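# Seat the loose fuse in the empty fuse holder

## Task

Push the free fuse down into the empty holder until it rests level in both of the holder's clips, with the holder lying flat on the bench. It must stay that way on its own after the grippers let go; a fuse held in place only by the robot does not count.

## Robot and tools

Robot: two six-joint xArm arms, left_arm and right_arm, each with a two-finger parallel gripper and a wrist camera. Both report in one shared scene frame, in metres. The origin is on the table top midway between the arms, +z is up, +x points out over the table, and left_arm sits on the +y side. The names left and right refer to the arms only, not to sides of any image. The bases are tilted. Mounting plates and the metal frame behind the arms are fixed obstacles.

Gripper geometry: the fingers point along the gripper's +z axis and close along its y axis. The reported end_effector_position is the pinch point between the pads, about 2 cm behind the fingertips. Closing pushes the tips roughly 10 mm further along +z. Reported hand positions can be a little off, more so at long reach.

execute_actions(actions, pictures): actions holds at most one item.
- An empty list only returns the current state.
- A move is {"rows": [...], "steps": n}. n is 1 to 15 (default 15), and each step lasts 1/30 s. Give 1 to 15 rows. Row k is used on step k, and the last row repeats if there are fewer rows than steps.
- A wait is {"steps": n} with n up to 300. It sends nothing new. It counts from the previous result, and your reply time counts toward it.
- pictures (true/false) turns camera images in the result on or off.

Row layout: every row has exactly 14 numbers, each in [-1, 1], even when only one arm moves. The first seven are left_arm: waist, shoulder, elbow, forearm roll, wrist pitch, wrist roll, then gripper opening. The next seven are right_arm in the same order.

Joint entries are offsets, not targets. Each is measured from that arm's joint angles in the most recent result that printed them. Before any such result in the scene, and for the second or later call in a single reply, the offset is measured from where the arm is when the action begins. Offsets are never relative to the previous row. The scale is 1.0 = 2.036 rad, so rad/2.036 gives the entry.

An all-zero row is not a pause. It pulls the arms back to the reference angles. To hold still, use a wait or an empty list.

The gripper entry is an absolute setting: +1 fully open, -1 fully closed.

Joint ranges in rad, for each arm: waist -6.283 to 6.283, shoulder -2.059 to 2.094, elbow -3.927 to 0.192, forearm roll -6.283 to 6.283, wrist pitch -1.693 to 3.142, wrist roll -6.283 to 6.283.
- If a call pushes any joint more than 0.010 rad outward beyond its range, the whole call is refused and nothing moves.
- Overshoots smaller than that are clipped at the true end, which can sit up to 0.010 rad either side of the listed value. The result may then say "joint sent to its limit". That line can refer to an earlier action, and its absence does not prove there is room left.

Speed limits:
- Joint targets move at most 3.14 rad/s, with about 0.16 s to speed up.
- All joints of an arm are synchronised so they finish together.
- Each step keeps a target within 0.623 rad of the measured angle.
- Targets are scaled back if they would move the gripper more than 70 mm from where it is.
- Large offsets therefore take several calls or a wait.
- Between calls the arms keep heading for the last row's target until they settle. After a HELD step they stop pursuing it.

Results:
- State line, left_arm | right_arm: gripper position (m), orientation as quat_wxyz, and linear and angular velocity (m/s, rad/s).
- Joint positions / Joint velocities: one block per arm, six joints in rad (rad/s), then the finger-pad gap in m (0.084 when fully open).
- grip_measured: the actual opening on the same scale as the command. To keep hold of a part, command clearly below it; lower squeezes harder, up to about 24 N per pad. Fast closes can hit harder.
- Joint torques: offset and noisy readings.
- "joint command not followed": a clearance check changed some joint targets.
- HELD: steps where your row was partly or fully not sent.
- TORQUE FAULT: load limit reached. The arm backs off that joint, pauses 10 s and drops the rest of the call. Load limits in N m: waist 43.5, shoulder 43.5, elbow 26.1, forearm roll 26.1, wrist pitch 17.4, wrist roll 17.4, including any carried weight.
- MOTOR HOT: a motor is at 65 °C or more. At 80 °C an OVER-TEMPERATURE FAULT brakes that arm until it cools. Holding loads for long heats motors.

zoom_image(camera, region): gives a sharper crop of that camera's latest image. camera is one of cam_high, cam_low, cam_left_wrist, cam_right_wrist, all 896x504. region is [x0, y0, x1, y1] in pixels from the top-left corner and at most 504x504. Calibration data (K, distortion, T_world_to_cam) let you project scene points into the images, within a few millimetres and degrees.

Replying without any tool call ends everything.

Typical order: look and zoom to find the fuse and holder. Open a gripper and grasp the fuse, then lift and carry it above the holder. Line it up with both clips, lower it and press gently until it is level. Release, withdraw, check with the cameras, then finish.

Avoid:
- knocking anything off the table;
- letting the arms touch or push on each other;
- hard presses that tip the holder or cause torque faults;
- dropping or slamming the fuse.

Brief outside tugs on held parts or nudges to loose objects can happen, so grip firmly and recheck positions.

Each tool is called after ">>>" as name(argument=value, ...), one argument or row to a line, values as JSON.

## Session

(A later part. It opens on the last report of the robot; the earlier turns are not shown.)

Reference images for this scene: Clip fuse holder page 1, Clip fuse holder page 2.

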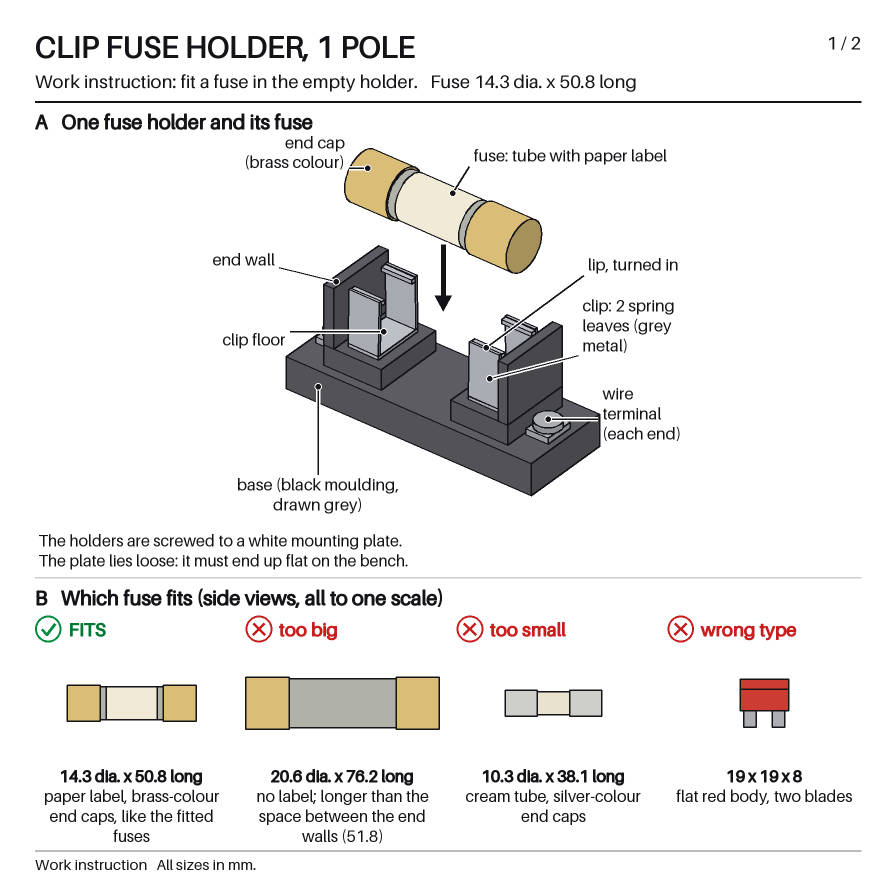

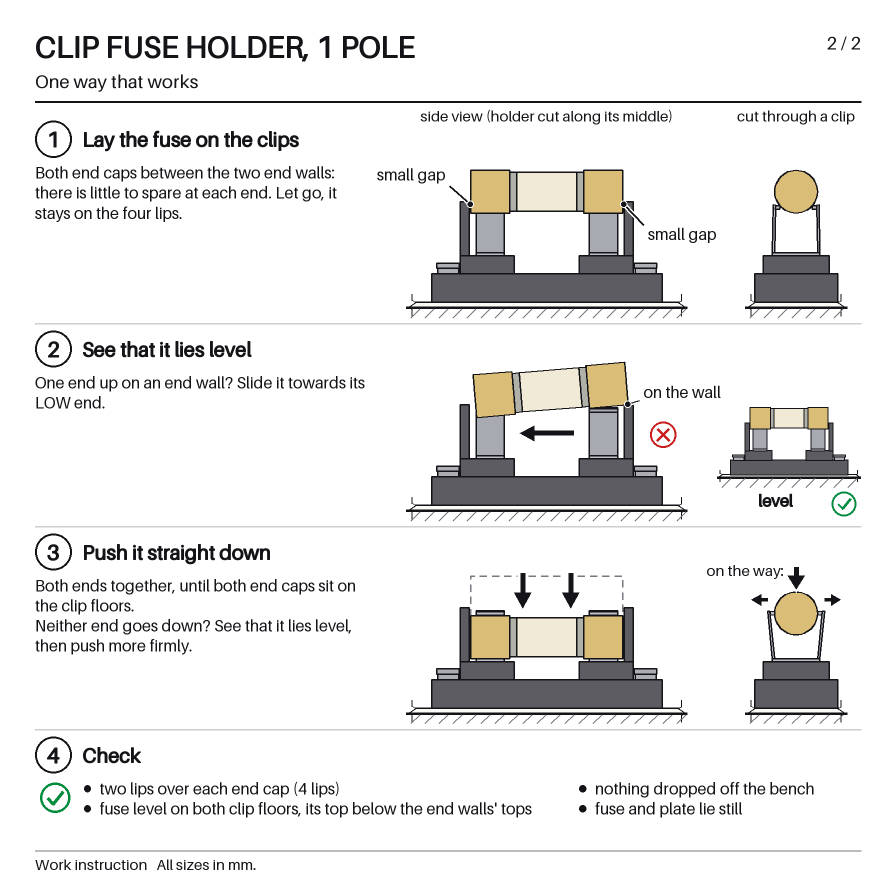

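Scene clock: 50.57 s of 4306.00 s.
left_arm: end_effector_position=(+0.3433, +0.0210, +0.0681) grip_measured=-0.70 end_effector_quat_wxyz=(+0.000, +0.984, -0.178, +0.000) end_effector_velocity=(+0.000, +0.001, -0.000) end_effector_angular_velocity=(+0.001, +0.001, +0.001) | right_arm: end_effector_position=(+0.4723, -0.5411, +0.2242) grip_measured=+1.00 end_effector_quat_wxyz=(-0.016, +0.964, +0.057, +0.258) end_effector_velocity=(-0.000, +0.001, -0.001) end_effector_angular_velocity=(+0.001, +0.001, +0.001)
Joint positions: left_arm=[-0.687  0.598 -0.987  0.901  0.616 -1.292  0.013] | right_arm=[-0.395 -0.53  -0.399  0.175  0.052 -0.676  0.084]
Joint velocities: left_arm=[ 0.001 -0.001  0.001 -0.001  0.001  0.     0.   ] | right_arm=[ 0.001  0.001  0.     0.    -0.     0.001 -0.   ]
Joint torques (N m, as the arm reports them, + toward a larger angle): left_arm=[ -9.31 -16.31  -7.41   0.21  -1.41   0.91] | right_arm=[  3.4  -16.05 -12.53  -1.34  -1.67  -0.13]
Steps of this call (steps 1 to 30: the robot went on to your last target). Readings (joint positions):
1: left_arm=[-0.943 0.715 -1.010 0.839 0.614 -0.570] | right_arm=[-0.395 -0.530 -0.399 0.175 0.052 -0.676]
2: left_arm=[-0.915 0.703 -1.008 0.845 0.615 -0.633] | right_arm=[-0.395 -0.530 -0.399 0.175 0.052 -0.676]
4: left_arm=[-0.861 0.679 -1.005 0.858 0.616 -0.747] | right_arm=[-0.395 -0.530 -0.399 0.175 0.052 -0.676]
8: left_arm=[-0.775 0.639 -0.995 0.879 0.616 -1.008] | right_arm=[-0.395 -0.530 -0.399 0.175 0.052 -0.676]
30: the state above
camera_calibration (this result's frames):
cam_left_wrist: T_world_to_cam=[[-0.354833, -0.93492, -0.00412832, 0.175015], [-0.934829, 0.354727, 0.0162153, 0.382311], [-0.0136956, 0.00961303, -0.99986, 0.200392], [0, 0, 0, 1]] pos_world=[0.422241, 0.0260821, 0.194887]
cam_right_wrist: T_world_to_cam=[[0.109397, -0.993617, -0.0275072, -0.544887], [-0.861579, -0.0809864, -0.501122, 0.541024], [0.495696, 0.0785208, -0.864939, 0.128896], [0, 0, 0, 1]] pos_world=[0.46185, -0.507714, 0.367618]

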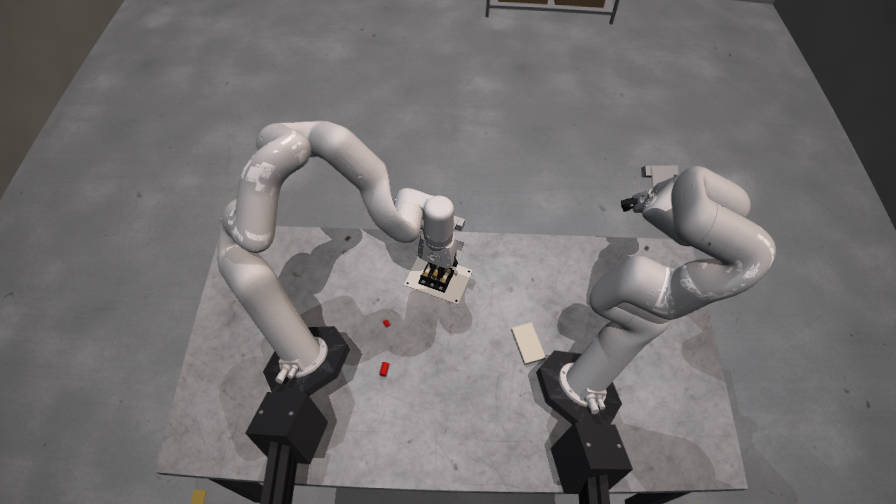

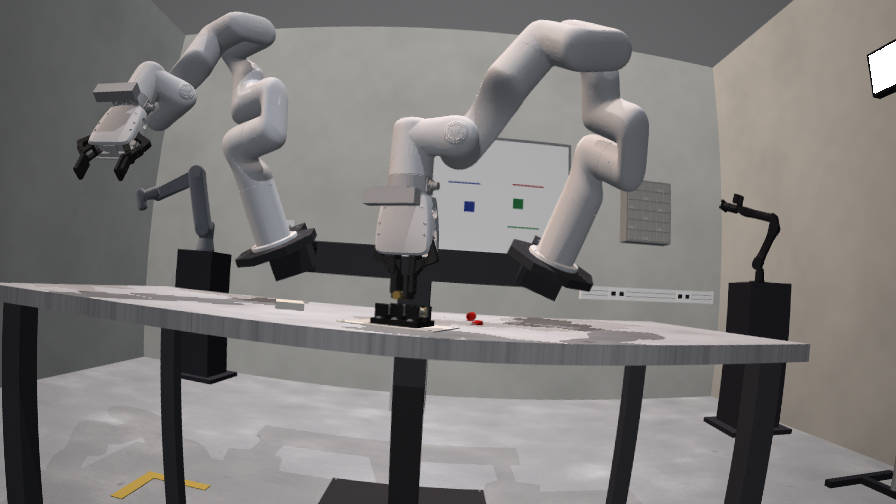

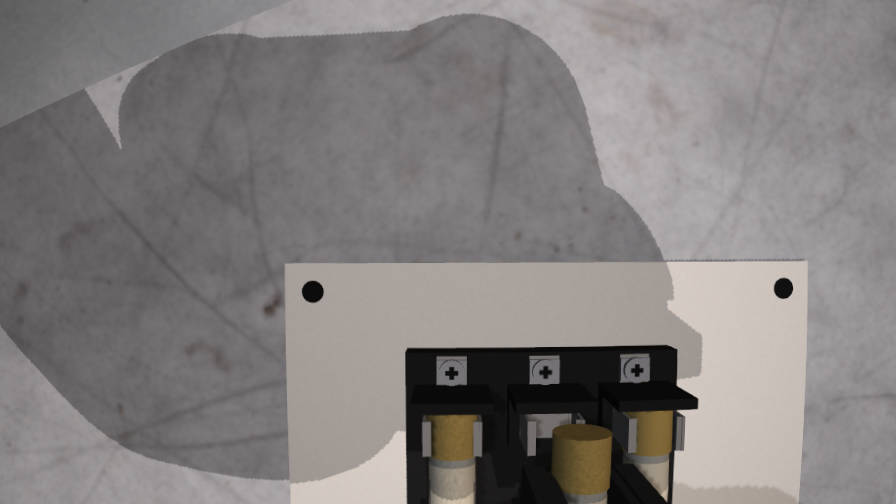

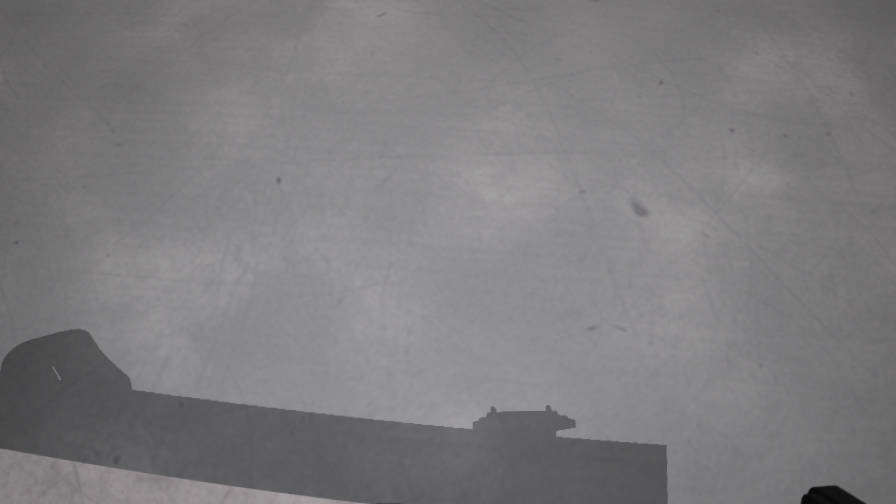

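>>> execute_actions(
  actions=[
    {"rows":[[0.0069,0.00417,0.00085,0.00963,-0.00517,-0.004,-0.9,0,0,0,0,0,0,1]]},
  ],
)

>>> zoom_image(
  camera="cam_left_wrist",
  region=[500, 364, 660, 504],
)

>>> zoom_image(
  camera="cam_low",
  region=[350, 275, 450, 340],
)

Scene clock: 55.83 s of 4306.00 s.
left_arm: end_effector_position=(+0.3445, +0.0240, +0.0623) grip_measured=-0.70 end_effector_quat_wxyz=(+0.000, +0.984, -0.178, +0.000) end_effector_velocity=(-0.001, +0.000, -0.001) end_effector_angular_velocity=(+0.000, +0.002, -0.002) | right_arm: end_effector_position=(+0.4723, -0.5411, +0.2242) grip_measured=+1.00 end_effector_quat_wxyz=(-0.016, +0.964, +0.057, +0.258) end_effector_velocity=(-0.001, -0.000, -0.001) end_effector_angular_velocity=(+0.000, +0.002, -0.002)
Joint positions: left_arm=[-0.673  0.606 -0.985  0.921  0.605 -1.3    0.013] | right_arm=[-0.395 -0.53  -0.399  0.175  0.052 -0.676  0.084]
Joint velocities: left_arm=[ 0.     0.001  0.001  0.    -0.001  0.    -0.   ] | right_arm=[-0.001  0.001  0.001  0.001  0.     0.     0.   ]
Joint torques (N m, as the arm reports them, + toward a larger angle): left_arm=[ -9.19 -16.02  -7.24   0.26  -1.49   0.99] | right_arm=[  4.05 -16.08 -12.02  -1.22  -1.54  -0.49]
Steps of this call (steps 1 to 15: the robot went on to your last target; steps 16 to 90: nothing new was sent; then 1.77 s passed at rest; steps 91 to 105: all 15 steps of this action). Readings (joint positions):
91: left_arm=[-0.687 0.598 -0.987 0.902 0.616 -1.292] | right_arm=[-0.395 -0.530 -0.399 0.175 0.052 -0.676]
92: left_arm=[-0.686 0.599 -0.987 0.904 0.615 -1.293] | right_arm=[-0.395 -0.530 -0.399 0.175 0.052 -0.676]
94: left_arm=[-0.680 0.602 -0.986 0.912 0.610 -1.297] | right_arm=[-0.395 -0.530 -0.399 0.175 0.052 -0.676]
98: left_arm=[-0.674 0.606 -0.985 0.919 0.607 -1.300] | right_arm=[-0.395 -0.530 -0.399 0.175 0.052 -0.676]
105: the state above
camera_calibration (this result's frames):
cam_left_wrist: T_world_to_cam=[[-0.354827, -0.934924, -0.0038578, 0.178195], [-0.93483, 0.354724, 0.0162133, 0.382379], [-0.0137897, 0.00935929, -0.999861, 0.194546], [0, 0, 0, 1]] pos_world=[0.423371, 0.0291391, 0.189007]
cam_right_wrist: T_world_to_cam=[[0.109397, -0.993617, -0.0275074, -0.544887], [-0.861579, -0.0809862, -0.501122, 0.541024], [0.495696, 0.0785208, -0.864939, 0.128896], [0, 0, 0, 1]] pos_world=[0.46185, -0.507714, 0.367618]

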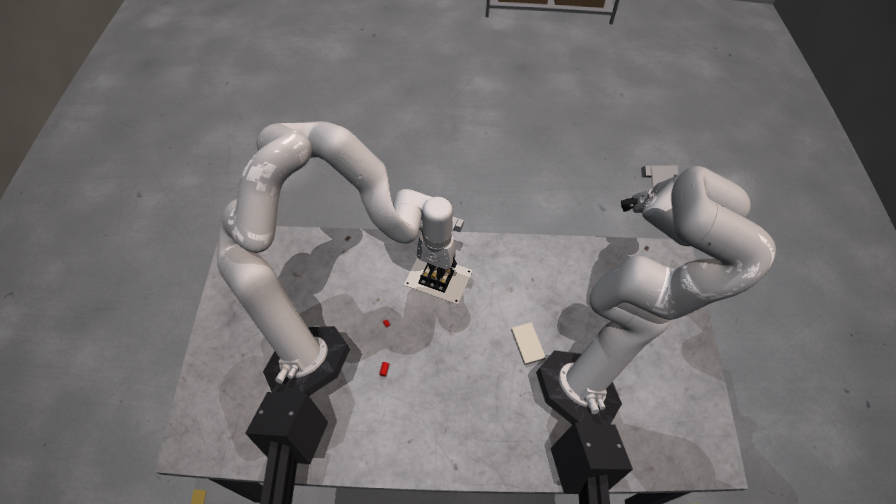

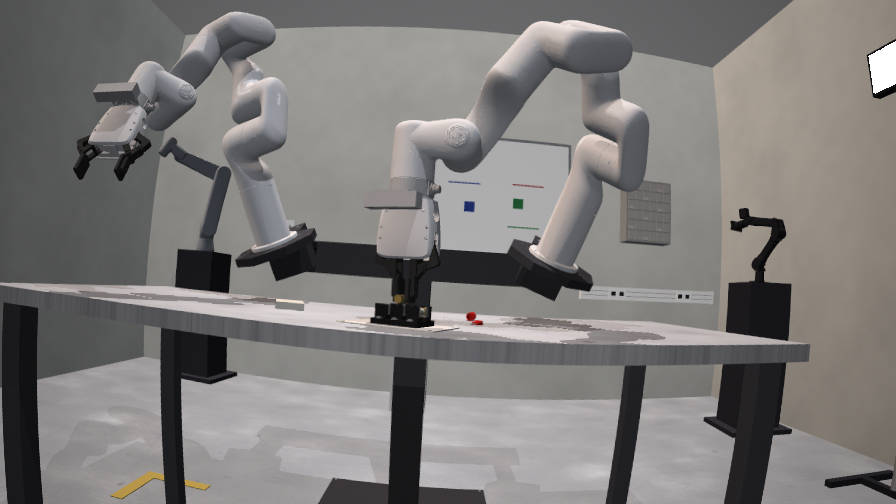

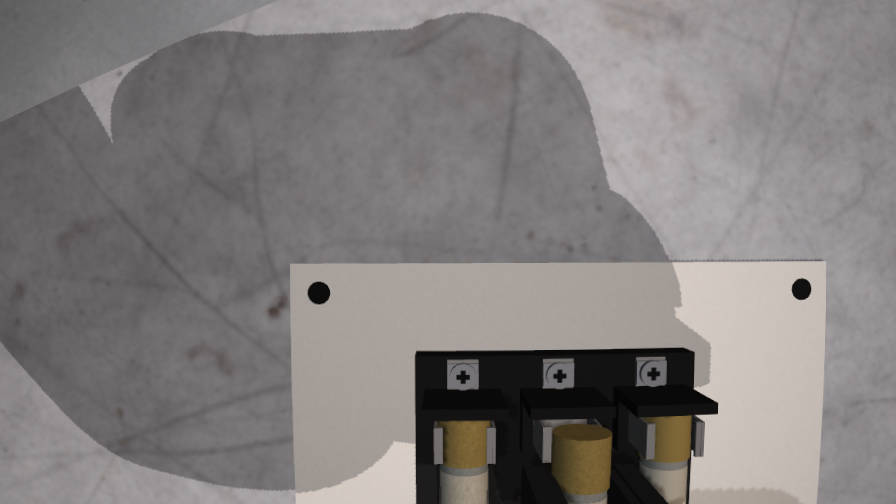

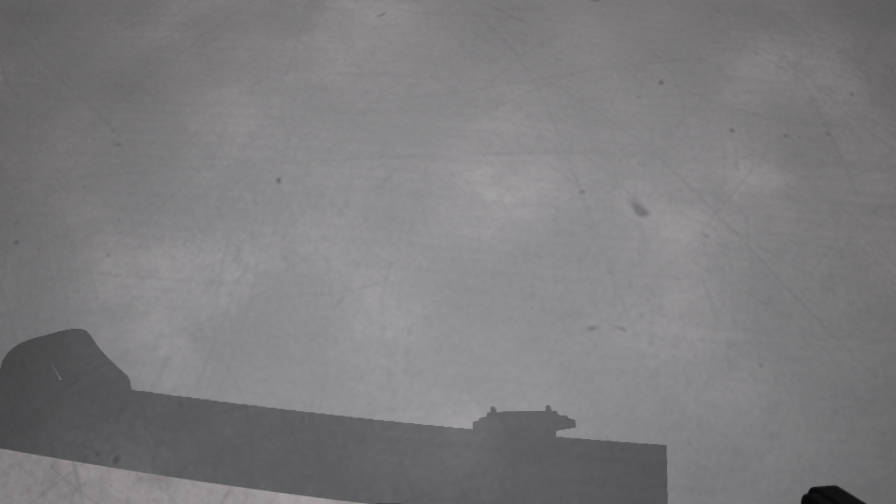

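Region (500, 364, 660, 504) of cam_left_wrist's 896x504 image, scaled by 3.150, with more detail than that image has; it fills the top 441 rows of this view, and the rest is white.

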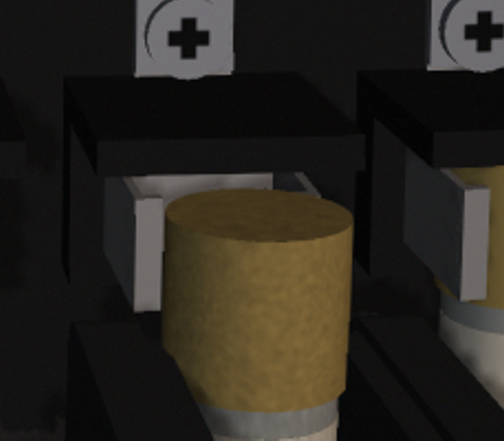

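Region (350, 275, 450, 340) of cam_low's 896x504 image, scaled by 5.040, with more detail than that image has; it fills the top 328 rows of this view, and the rest is white.

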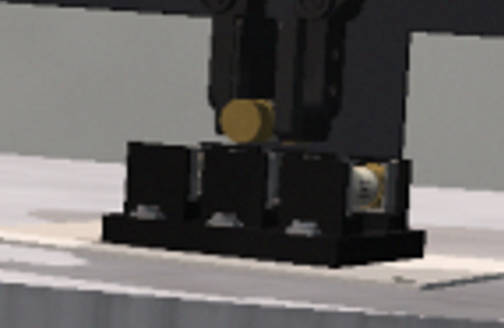

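>>> execute_actions(
  actions=[
    {"rows":[[0.0007,0.0014,-0.0008,0.0011,-0.0006,-0.0005,-0.9,0,0,0,0,0,0,1],[0.00135,0.00265,-0.00126,0.00235,-0.00127,-0.00135,-0.9,0,0,0,0,0,0,1],[0.002,0.0039,-0.00175,0.0036,-0.00195,-0.00216,-0.9,0,0,0,0,0,0,1],[0.00264,0.0052,-0.00224,0.00486,-0.00263,-0.003,-0.9,0,0,0,0,0,0,1],[0.00328,0.00647,-0.00273,0.0061,-0.0033,-0.0038,-0.9,0,0,0,0,0,0,1],[0.00392,0.00774,-0.00322,0.00736,-0.004,-0.0046,-0.9,0,0,0,0,0,0,1]]},
  ],
)

>>> zoom_image(
  camera="cam_left_wrist",
  region=[500, 364, 660, 504],
)

Scene clock: 60.30 s of 4306.00 s.
left_arm: end_effector_position=(+0.3445, +0.0239, +0.0564) grip_measured=-0.70 end_effector_quat_wxyz=(+0.001, +0.984, -0.178, +0.000) end_effector_velocity=(+0.001, -0.001, +0.000) end_effector_angular_velocity=(-0.003, -0.002, +0.000) | right_arm: end_effector_position=(+0.4723, -0.5411, +0.2242) grip_measured=+1.00 end_effector_quat_wxyz=(-0.016, +0.964, +0.057, +0.258) end_effector_velocity=(-0.000, -0.000, +0.000) end_effector_angular_velocity=(-0.001, -0.000, -0.000)
Joint positions: left_arm=[-0.665  0.622 -0.992  0.936  0.597 -1.31   0.013] | right_arm=[-0.395 -0.53  -0.399  0.175  0.052 -0.676  0.084]
Joint velocities: left_arm=[ 0.001  0.001 -0.002  0.003 -0.002 -0.002 -0.   ] | right_arm=[-0.001 -0.001  0.001 -0.     0.    -0.    -0.   ]
Joint torques (N m, as the arm reports them, + toward a larger angle): left_arm=[ -9.47 -15.97  -7.01   0.25  -1.46   0.97] | right_arm=[  4.41 -16.5  -12.21  -1.53  -1.83   0.25]
Steps of this call (steps 1 to 15: the robot went on to your last target; steps 16 to 90: nothing new was sent; then 0.97 s passed at rest; steps 91 to 105: all 15 steps of this action). Readings (joint positions):
91: left_arm=[-0.673 0.606 -0.985 0.921 0.605 -1.300] | right_arm=[-0.395 -0.530 -0.399 0.175 0.052 -0.676]
92: left_arm=[-0.673 0.607 -0.985 0.921 0.605 -1.301] | right_arm=[-0.395 -0.530 -0.399 0.175 0.052 -0.676]
94: left_arm=[-0.672 0.609 -0.987 0.923 0.604 -1.302] | right_arm=[-0.395 -0.530 -0.399 0.175 0.052 -0.676]
98: left_arm=[-0.667 0.617 -0.990 0.931 0.600 -1.307] | right_arm=[-0.395 -0.530 -0.399 0.175 0.052 -0.676]
105: the state above
camera_calibration (this result's frames):
cam_left_wrist: T_world_to_cam=[[-0.354838, -0.934921, -0.00345031, 0.178109], [-0.934821, 0.35474, 0.0164255, 0.382524], [-0.0141326, 0.00905383, -0.999859, 0.188818], [0, 0, 0, 1]] pos_world=[0.42346, 0.0291119, 0.183123]
cam_right_wrist: T_world_to_cam=[[0.109397, -0.993617, -0.0275072, -0.544887], [-0.861579, -0.0809865, -0.501122, 0.541024], [0.495696, 0.0785208, -0.864939, 0.128896], [0, 0, 0, 1]] pos_world=[0.46185, -0.507714, 0.367618]

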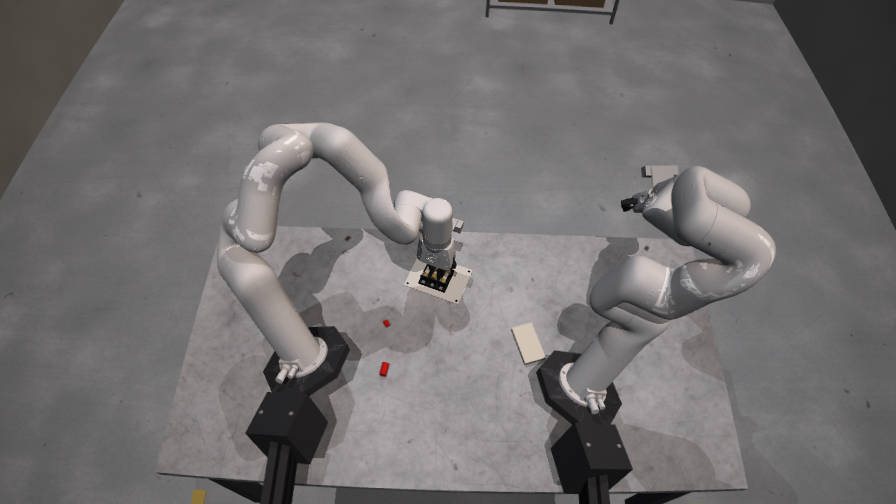

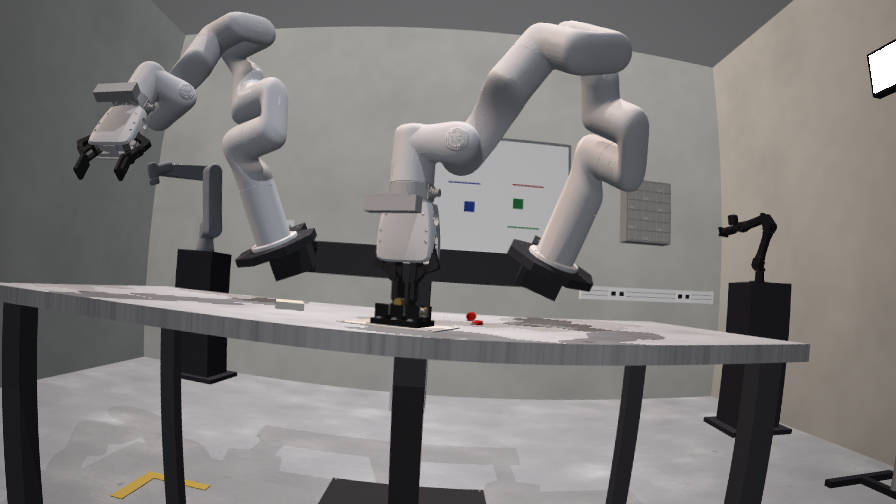

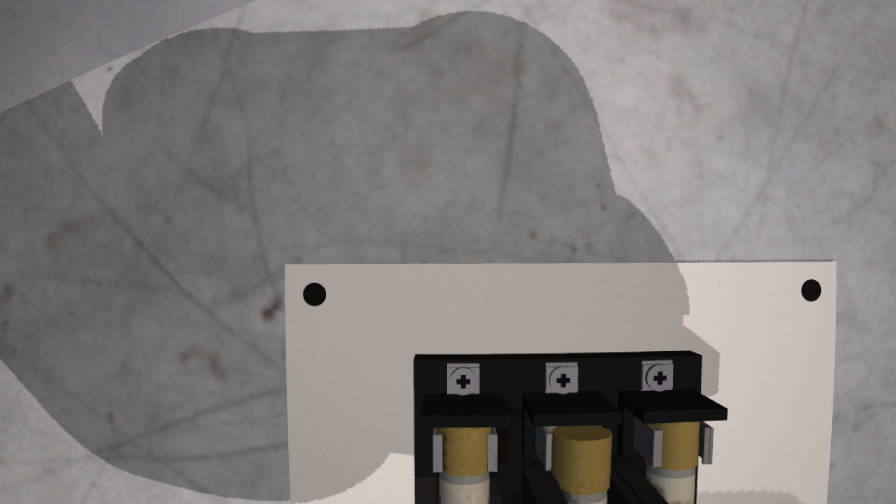

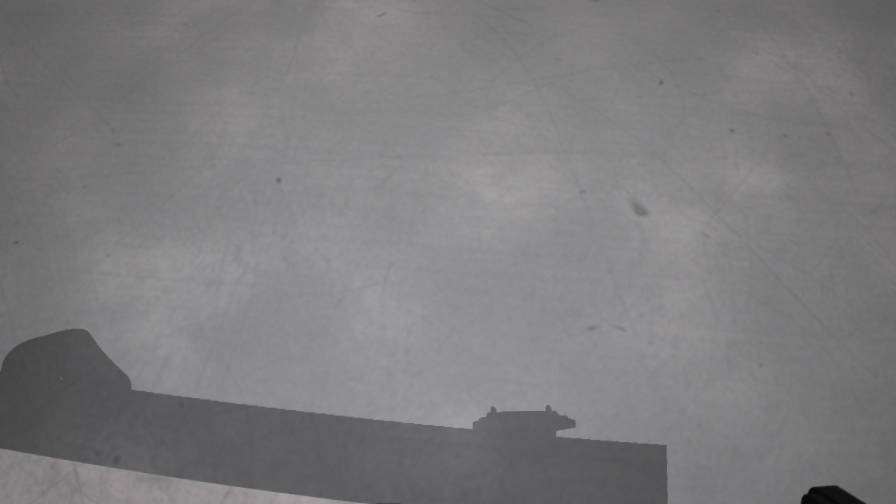

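Region (500, 364, 660, 504) of cam_left_wrist's 896x504 image, scaled by 3.150, with more detail than that image has; it fills the top 441 rows of this view, and the rest is white.

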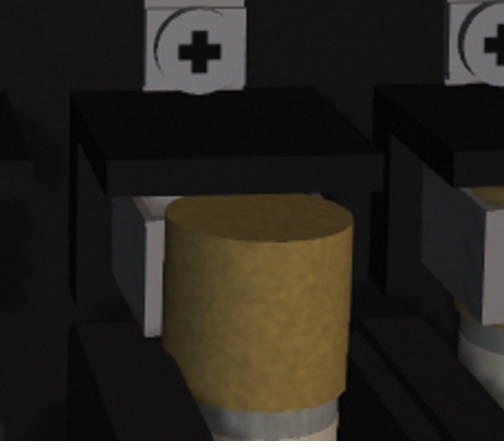

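In. Release, rise 15 mm, rotate, close.

>>> execute_actions(
  actions=[
    {"rows":[[0.0003,0.0006,-0.0002,0.0006,-0.0003,-0.0004,-0.8,0,0,0,0,0,0,1],[0.0003,0.0006,-0.0002,0.0006,-0.0003,-0.0004,-0.7,0,0,0,0,0,0,1],[0.0003,0.0006,-0.0002,0.0006,-0.0003,-0.0004,-0.65,0,0,0,0,0,0,1],[0.0003,0.0006,-0.0002,0.0006,-0.0003,-0.0004,-0.6,0,0,0,0,0,0,1],[0.0003,0.0006,-0.0002,0.0006,-0.0003,-0.0004,-0.5,0,0,0,0,0,0,1]],"steps":10},
  ],
  pictures=false,
)

>>> execute_actions(
  actions=[
    {"rows":[[-0.0096,-0.0191,0.0074,-0.0188,0.0102,0.0121,-0.5,0,0,0,0,0,0,1],[-0.0096,-0.0191,0.0074,-0.0188,0.0102,0.0121,-0.5,0,0,0,0,0,0,1],[-0.0096,-0.0191,0.0074,-0.0188,0.0102,0.0121,-0.5,0,0,0,0,0,0,1],[-0.0096,-0.0191,0.0074,-0.0188,0.0102,0.0121,-0.5,0,0,0,0,0,0,1],[-0.0096,-0.0191,0.0074,-0.0188,0.0102,0.0121,-0.5,0,0,0,0,0,0,1],[-0.0096,-0.0191,0.0074,-0.0188,0.0102,0.0121,-0.5,0,0,0,0,0,0,1],[-0.0096,-0.0191,0.0074,-0.0188,0.0102,0.0121,-0.5,0,0,0,0,0,0,1],[-0.0096,-0.0191,0.0074,-0.0188,0.0102,0.0121,-0.5,0,0,0,0,0,0,1],[-0.0096,-0.0191,0.0074,-0.0188,0.0102,0.0121,-0.5,0,0,0,0,0,0,1],[-0.0096,-0.0191,0.0074,-0.0188,0.0102,0.7836,-1,0,0,0,0,0,0,1]]},
  ],
  pictures=false,
)

>>> execute_actions(
  actions=[
    {"steps":23},
  ],
)

>>> zoom_image(
  camera="cam_low",
  region=[350, 275, 450, 340],
)

Scene clock: 70.23 s of 4306.00 s.
left_arm: end_effector_position=(+0.3444, +0.0240, +0.0559) grip_measured=-0.54 end_effector_quat_wxyz=(+0.000, +0.984, -0.178, -0.000) end_effector_velocity=(+0.001, -0.001, +0.000) end_effector_angular_velocity=(-0.002, -0.001, +0.002) | right_arm: end_effector_position=(+0.4723, -0.5411, +0.2242) grip_measured=+1.00 end_effector_quat_wxyz=(-0.016, +0.964, +0.057, +0.258) end_effector_velocity=(-0.000, +0.000, -0.000) end_effector_angular_velocity=(-0.000, +0.001, +0.002)
Joint positions: left_arm=[-0.665  0.623 -0.992  0.937  0.597 -1.31   0.021] | right_arm=[-0.395 -0.53  -0.399  0.175  0.052 -0.676  0.084]
Joint velocities: left_arm=[ 0.    -0.    -0.001 -0.    -0.001 -0.001  0.01 ] | right_arm=[ 0.001  0.001  0.    -0.     0.    -0.002  0.   ]
Joint torques (N m, as the arm reports them, + toward a larger angle): left_arm=[ -9.42 -16.09  -7.01   0.1   -1.32   0.97] | right_arm=[  3.63 -15.86 -12.11  -0.84  -1.81  -0.18]
Steps of this call (steps 1 to 15: the robot went on to your last target; steps 16 to 90: nothing new was sent; then 6.60 s passed at rest; steps 91 to 100: all 10 steps of this action). Readings (joint positions):
91: left_arm=[-0.665 0.622 -0.992 0.936 0.597 -1.310] | right_arm=[-0.395 -0.530 -0.399 0.175 0.052 -0.676]
92: left_arm=[-0.665 0.622 -0.992 0.936 0.597 -1.310] | right_arm=[-0.395 -0.530 -0.399 0.175 0.052 -0.676]
94: left_arm=[-0.665 0.623 -0.992 0.936 0.597 -1.310] | right_arm=[-0.395 -0.530 -0.399 0.175 0.052 -0.676]
98: left_arm=[-0.665 0.623 -0.992 0.937 0.597 -1.310] | right_arm=[-0.395 -0.530 -0.399 0.175 0.052 -0.676]
100: the state above

Scene clock: 70.73 s of 4306.00 s.
left_arm: end_effector_position=(+0.3444, +0.0242, +0.0704) grip_measured=-0.98 end_effector_quat_wxyz=(-0.000, +0.962, -0.274, -0.000) end_effector_velocity=(+0.002, -0.001, +0.002) end_effector_angular_velocity=(-0.004, -0.001, -2.564) | right_arm: end_effector_position=(+0.4723, -0.5411, +0.2242) grip_measured=+1.00 end_effector_quat_wxyz=(-0.016, +0.964, +0.057, +0.258) end_effector_velocity=(+0.000, +0.000, +0.000) end_effector_angular_velocity=(-0.000, -0.001, +0.000)
Joint positions: left_arm=[-0.684  0.585 -0.977  0.899  0.618 -1.088  0.001] | right_arm=[-0.395 -0.53  -0.399  0.175  0.052 -0.676  0.084]
Joint velocities: left_arm=[-0.001 -0.004 -0.002 -0.003  0.     2.568 -0.026] | right_arm=[ 0.001  0.    -0.001  0.    -0.    -0.    -0.   ]
Joint torques (N m, as the arm reports them, + toward a larger angle): left_arm=[ -9.13 -16.21  -7.36   0.15  -1.48   1.76] | right_arm=[  3.82 -15.6  -12.06  -1.66  -1.28  -0.13]
Steps of this call (steps 1 to 15: all 15 steps of this action). Readings (joint positions):
1: left_arm=[-0.665 0.623 -0.992 0.937 0.597 -1.310] | right_arm=[-0.395 -0.530 -0.399 0.175 0.052 -0.676]
2: left_arm=[-0.666 0.621 -0.990 0.933 0.599 -1.308] | right_arm=[-0.395 -0.530 -0.399 0.175 0.052 -0.676]
4: left_arm=[-0.674 0.605 -0.983 0.917 0.608 -1.298] | right_arm=[-0.395 -0.530 -0.399 0.175 0.052 -0.676]
8: left_arm=[-0.683 0.586 -0.979 0.902 0.616 -1.288] | right_arm=[-0.395 -0.530 -0.399 0.175 0.052 -0.676]
15: the state above

Scene clock: 71.50 s of 4306.00 s.
left_arm: end_effector_position=(+0.3446, +0.0241, +0.0708) grip_measured=-1.00 end_effector_quat_wxyz=(+0.000, -0.571, +0.821, -0.000) end_effector_velocity=(+0.000, -0.000, +0.000) end_effector_angular_velocity=(-0.001, -0.000, -0.020) | right_arm: end_effector_position=(+0.4723, -0.5411, +0.2242) grip_measured=+1.00 end_effector_quat_wxyz=(-0.016, +0.964, +0.057, +0.258) end_effector_velocity=(-0.000, -0.001, -0.000) end_effector_angular_velocity=(-0.001, +0.000, -0.001)
Joint positions: left_arm=[-0.684  0.584 -0.977  0.899  0.618  0.283  0.   ] | right_arm=[-0.395 -0.53  -0.399  0.175  0.052 -0.676  0.084]
Joint velocities: left_arm=[-0.   -0.   -0.    0.   -0.    0.02  0.  ] | right_arm=[-0.002  0.    -0.001  0.     0.    -0.001  0.   ]
Joint torques (N m, as the arm reports them, + toward a larger angle): left_arm=[ -9.18 -15.85  -7.21   0.09  -1.49   1.  ] | right_arm=[  3.45 -16.78 -12.04  -1.75  -1.58   0.43]
Steps of this call (steps 1 to 23: the robot went on to your last target). Readings (joint positions):
1: left_arm=[-0.684 0.585 -0.977 0.899 0.618 -0.996] | right_arm=[-0.395 -0.530 -0.399 0.175 0.052 -0.676]
2: left_arm=[-0.684 0.585 -0.977 0.899 0.618 -0.899] | right_arm=[-0.395 -0.530 -0.399 0.175 0.052 -0.676]
4: left_arm=[-0.684 0.584 -0.977 0.899 0.618 -0.708] | right_arm=[-0.395 -0.530 -0.399 0.175 0.052 -0.676]
8: left_arm=[-0.684 0.584 -0.977 0.899 0.618 -0.344] | right_arm=[-0.395 -0.530 -0.399 0.175 0.052 -0.676]
23: the state above
camera_calibration (this result's frames):
cam_left_wrist: T_world_to_cam=[[-0.935728, 0.352689, -0.00479743, 0.347603], [0.352571, 0.935639, 0.0165219, -0.0753012], [0.0103158, 0.0137686, -0.999852, 0.19462], [0, 0, 0, 1]] pos_world=[0.349804, -0.054821, 0.197503]
cam_right_wrist: T_world_to_cam=[[0.109397, -0.993617, -0.0275073, -0.544887], [-0.861579, -0.0809865, -0.501122, 0.541024], [0.495696, 0.0785209, -0.864939, 0.128896], [0, 0, 0, 1]] pos_world=[0.46185, -0.507714, 0.367618]

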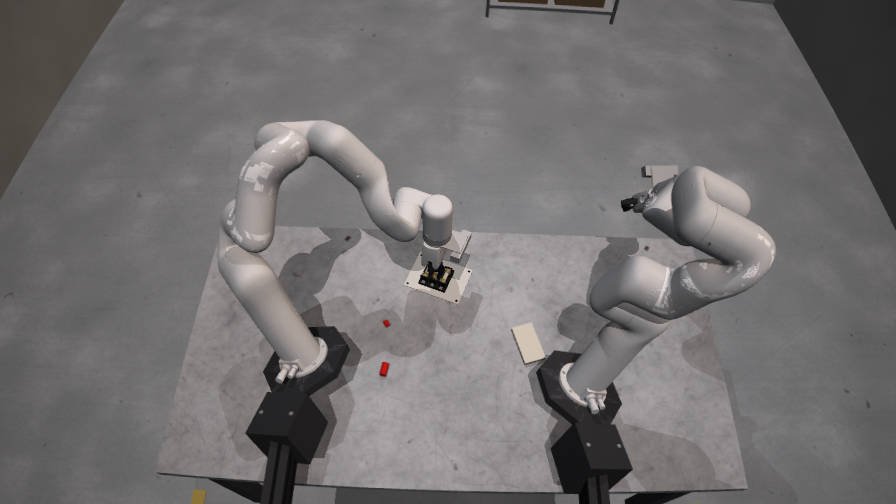

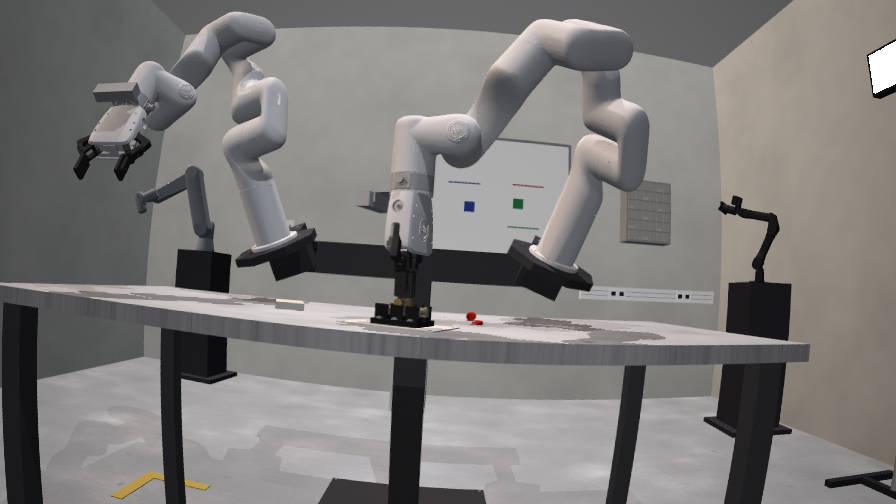

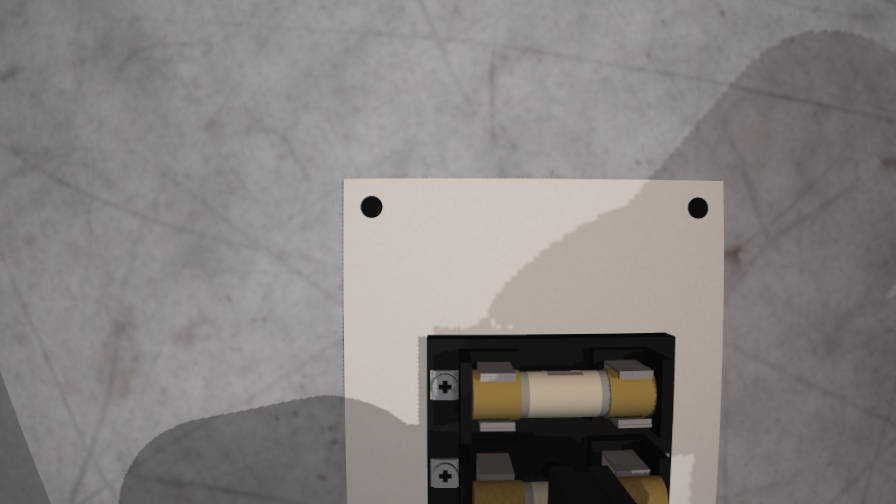

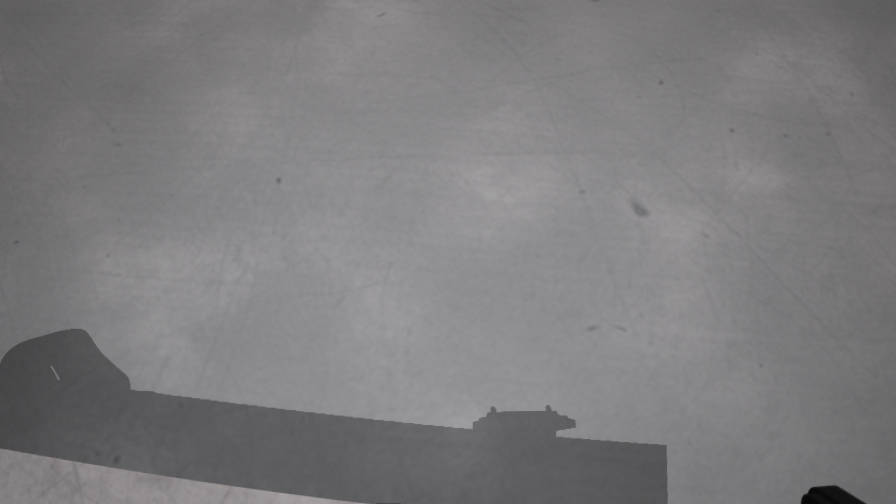

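Region (350, 275, 450, 340) of cam_low's 896x504 image, scaled by 5.040, with more detail than that image has; it fills the top 328 rows of this view, and the rest is white.

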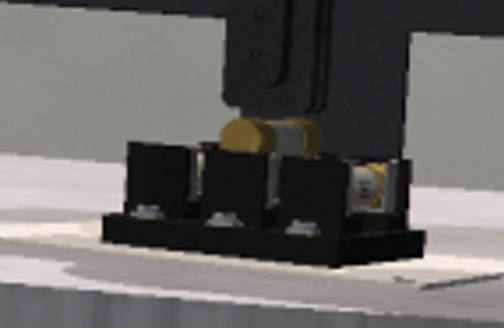

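>>> execute_actions(
  actions=[
    {"rows":[[0.0008,0.0016,-0.0006,0.0016,-0.0009,-0.001,-1,0,0,0,0,0,0,1],[0.0016,0.0032,-0.0012,0.0031,-0.0017,-0.002,-1,0,0,0,0,0,0,1],[0.0024,0.0048,-0.0019,0.0047,-0.0026,-0.003,-1,0,0,0,0,0,0,1],[0.0032,0.0064,-0.0025,0.0063,-0.0034,-0.004,-1,0,0,0,0,0,0,1],[0.004,0.008,-0.0031,0.0079,-0.0043,-0.005,-1,0,0,0,0,0,0,1],[0.0048,0.0095,-0.0037,0.0094,-0.0051,-0.006,-1,0,0,0,0,0,0,1],[0.0056,0.0111,-0.0043,0.011,-0.006,-0.007,-1,0,0,0,0,0,0,1],[0.0064,0.0127,-0.005,0.0126,-0.0068,-0.008,-1,0,0,0,0,0,0,1],[0.0072,0.0143,-0.0056,0.0141,-0.0077,-0.009,-1,0,0,0,0,0,0,1],[0.008,0.0159,-0.0062,0.0157,-0.0085,-0.01,-1,0,0,0,0,0,0,1],[0.0088,0.0175,-0.0068,0.0173,-0.0094,-0.011,-1,0,0,0,0,0,0,1],[0.0096,0.0191,-0.0074,0.0188,-0.0102,-0.012,-1,0,0,0,0,0,0,1],[0.0104,0.0207,-0.0081,0.0204,-0.0111,-0.013,-1,0,0,0,0,0,0,1],[0.0112,0.0223,-0.0087,0.022,-0.0119,-0.014,-1,0,0,0,0,0,0,1],[0.012,0.0239,-0.0093,0.0236,-0.0128,-0.015,-1,0,0,0,0,0,0,1]]},
  ],
  pictures=false,
)

>>> execute_actions(
  actions=[
    {"steps":25},
  ],
  pictures=false,
)

>>> execute_actions(
  actions=[
    {"rows":[[-0.026,-0.051,0.0196,-0.05,0.027,0.032,-1,0,0,0,0,0,0,1]]},
  ],
)

Scene clock: 79.53 s of 4306.00 s.
left_arm: end_effector_position=(+0.3458, +0.0212, +0.0602) grip_measured=-1.00 end_effector_quat_wxyz=(-0.001, -0.571, +0.821, -0.005) end_effector_velocity=(-0.004, +0.012, -0.065) end_effector_angular_velocity=(+0.040, +0.024, -0.008) | right_arm: end_effector_position=(+0.4723, -0.5411, +0.2242) grip_measured=+1.00 end_effector_quat_wxyz=(-0.016, +0.964, +0.057, +0.258) end_effector_velocity=(-0.000, -0.000, -0.000) end_effector_angular_velocity=(+0.000, +0.001, -0.001)
Joint positions: left_arm=[-0.67   0.616 -0.992  0.933  0.596  0.26   0.   ] | right_arm=[-0.395 -0.53  -0.399  0.175  0.052 -0.676  0.084]
Joint velocities: left_arm=[ 0.084  0.157 -0.059  0.118 -0.046 -0.06   0.   ] | right_arm=[-0.001 -0.     0.001  0.    -0.     0.    -0.   ]
Joint torques (N m, as the arm reports them, + toward a larger angle): left_arm=[-1.69 -9.26 -5.18  0.98  0.1   0.86] | right_arm=[  4.64 -15.98 -12.09  -1.45  -1.63  -0.03]
Steps of this call (steps 1 to 30: the robot went on to your last target; steps 31 to 90: nothing new was sent; then 4.53 s passed at rest; steps 91 to 105: all 15 steps of this action). Readings (joint positions):
91: left_arm=[-0.684 0.584 -0.977 0.899 0.618 0.285] | right_arm=[-0.395 -0.530 -0.399 0.175 0.052 -0.676]
92: left_arm=[-0.684 0.585 -0.977 0.899 0.617 0.284] | right_arm=[-0.395 -0.530 -0.399 0.175 0.052 -0.676]
94: left_arm=[-0.683 0.587 -0.978 0.902 0.616 0.282] | right_arm=[-0.395 -0.530 -0.399 0.175 0.052 -0.676]
98: left_arm=[-0.678 0.597 -0.983 0.912 0.610 0.274] | right_arm=[-0.395 -0.530 -0.399 0.175 0.052 -0.676]
105: the state above

Scene clock: 80.37 s of 4306.00 s.
left_arm: end_effector_position=(+0.3448, +0.0238, +0.0527) grip_measured=-1.00 end_effector_quat_wxyz=(-0.000, -0.571, +0.821, -0.001) end_effector_velocity=(-0.001, +0.000, -0.000) end_effector_angular_velocity=(+0.001, +0.001, -0.001) | right_arm: end_effector_position=(+0.4723, -0.5411, +0.2242) grip_measured=+1.00 end_effector_quat_wxyz=(-0.016, +0.964, +0.057, +0.258) end_effector_velocity=(+0.001, -0.001, +0.001) end_effector_angular_velocity=(-0.001, -0.003, -0.000)
Joint positions: left_arm=[-0.66   0.632 -0.996  0.947  0.592  0.252  0.   ] | right_arm=[-0.395 -0.53  -0.399  0.175  0.052 -0.676  0.084]
Joint velocities: left_arm=[ 0.     0.001  0.001  0.    -0.     0.     0.   ] | right_arm=[ 0.    -0.001 -0.002 -0.001  0.     0.     0.   ]
Joint torques (N m, as the arm reports them, + toward a larger angle): left_arm=[-3.96 -6.3  -4.43  0.93 -1.18  0.87] | right_arm=[  3.01 -16.24 -12.    -1.17  -1.66   0.12]
Steps of this call (steps 1 to 25: the robot went on to your last target). Readings (joint positions):
1: left_arm=[-0.667 0.621 -0.994 0.937 0.594 0.258] | right_arm=[-0.395 -0.530 -0.399 0.175 0.052 -0.676]
2: left_arm=[-0.664 0.626 -0.996 0.940 0.594 0.256] | right_arm=[-0.395 -0.530 -0.399 0.175 0.052 -0.676]
4: left_arm=[-0.660 0.631 -0.996 0.944 0.593 0.254] | right_arm=[-0.395 -0.530 -0.399 0.175 0.052 -0.676]
8: left_arm=[-0.660 0.631 -0.996 0.946 0.592 0.253] | right_arm=[-0.395 -0.530 -0.399 0.175 0.052 -0.676]
25: the state above

Scene clock: 80.87 s of 4306.00 s.
left_arm: end_effector_position=(+0.3429, +0.0247, +0.0909) grip_measured=-1.00 end_effector_quat_wxyz=(-0.001, -0.571, +0.821, +0.001) end_effector_velocity=(+0.005, -0.004, +0.009) end_effector_angular_velocity=(-0.013, -0.010, +0.007) | right_arm: end_effector_position=(+0.4723, -0.5411, +0.2242) grip_measured=+1.00 end_effector_quat_wxyz=(-0.016, +0.964, +0.057, +0.258) end_effector_velocity=(+0.000, +0.001, -0.000) end_effector_angular_velocity=(+0.001, +0.000, +0.002)
Joint positions: left_arm=[-0.712  0.531 -0.955  0.845  0.647  0.317  0.   ] | right_arm=[-0.395 -0.53  -0.399  0.175  0.052 -0.676  0.084]
Joint velocities: left_arm=[-0.006 -0.015 -0.006 -0.007  0.003  0.002  0.   ] | right_arm=[ 0.002  0.001  0.     0.    -0.    -0.     0.   ]
Joint torques (N m, as the arm reports them, + toward a larger angle): left_arm=[ -9.2  -15.49  -8.05   0.2   -1.49   0.99] | right_arm=[  3.99 -16.62 -11.89  -2.06  -1.58   0.07]
Steps of this call (steps 1 to 15: all 15 steps of this action). Readings (joint positions):
1: left_arm=[-0.660 0.632 -0.996 0.947 0.592 0.252] | right_arm=[-0.395 -0.530 -0.399 0.175 0.052 -0.676]
2: left_arm=[-0.661 0.629 -0.995 0.943 0.594 0.255] | right_arm=[-0.395 -0.530 -0.399 0.175 0.052 -0.676]
4: left_arm=[-0.676 0.601 -0.975 0.906 0.615 0.279] | right_arm=[-0.395 -0.530 -0.399 0.175 0.052 -0.676]
8: left_arm=[-0.707 0.540 -0.961 0.855 0.641 0.311] | right_arm=[-0.395 -0.530 -0.399 0.175 0.052 -0.676]
15: the state above
camera_calibration (this result's frames):
cam_left_wrist: T_world_to_cam=[[-0.935176, 0.354175, -0.00248301, 0.345477], [0.354094, 0.935074, 0.015943, -0.0761285], [0.0079684, 0.0140303, -0.99987, 0.215611], [0, 0, 0, 1]] pos_world=[0.34832, -0.0541986, 0.217655]
cam_right_wrist: T_world_to_cam=[[0.109397, -0.993617, -0.0275072, -0.544887], [-0.861579, -0.0809866, -0.501122, 0.541024], [0.495696, 0.0785208, -0.86494, 0.128896], [0, 0, 0, 1]] pos_world=[0.46185, -0.507714, 0.367618]

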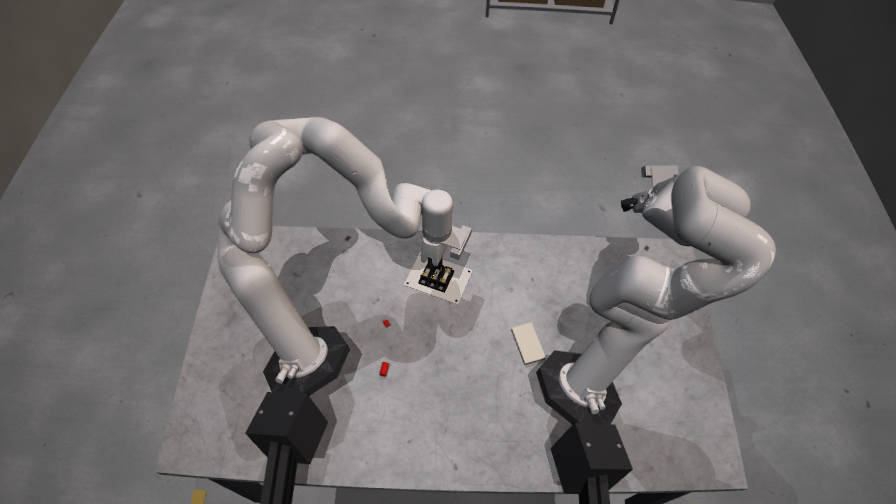

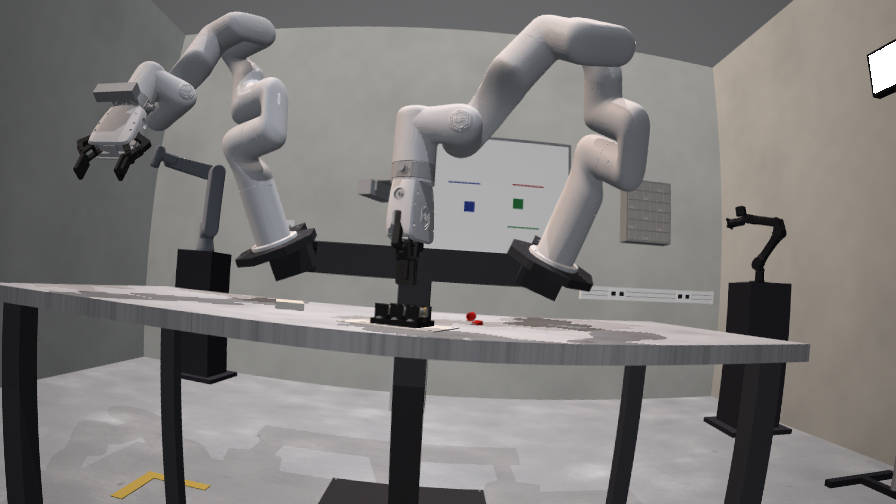

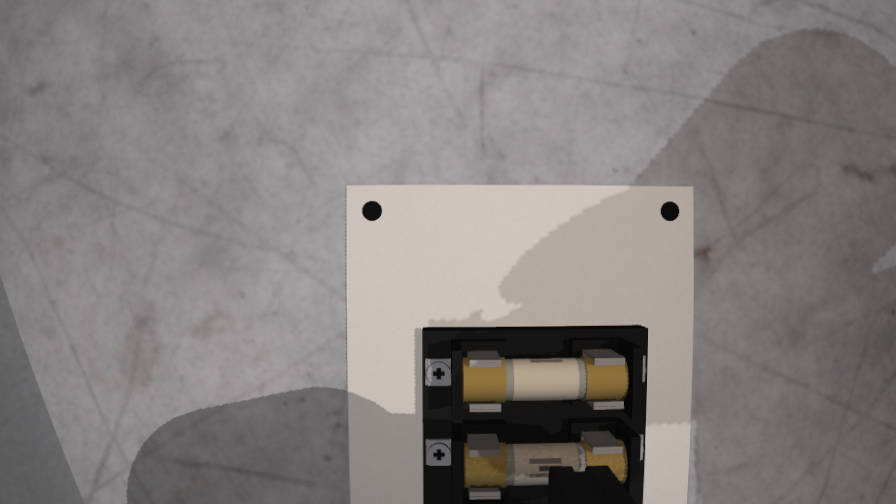

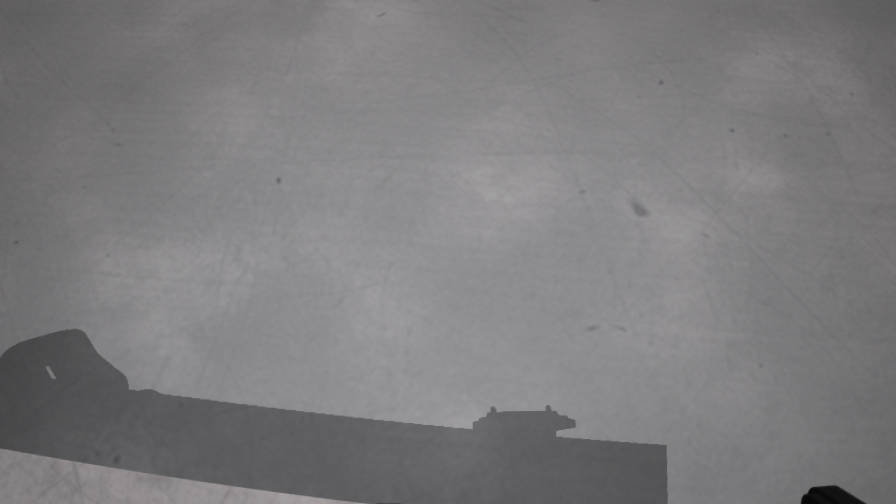

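>>> finished_scene(
  scene=2,
)

The scene is finished: the task was done.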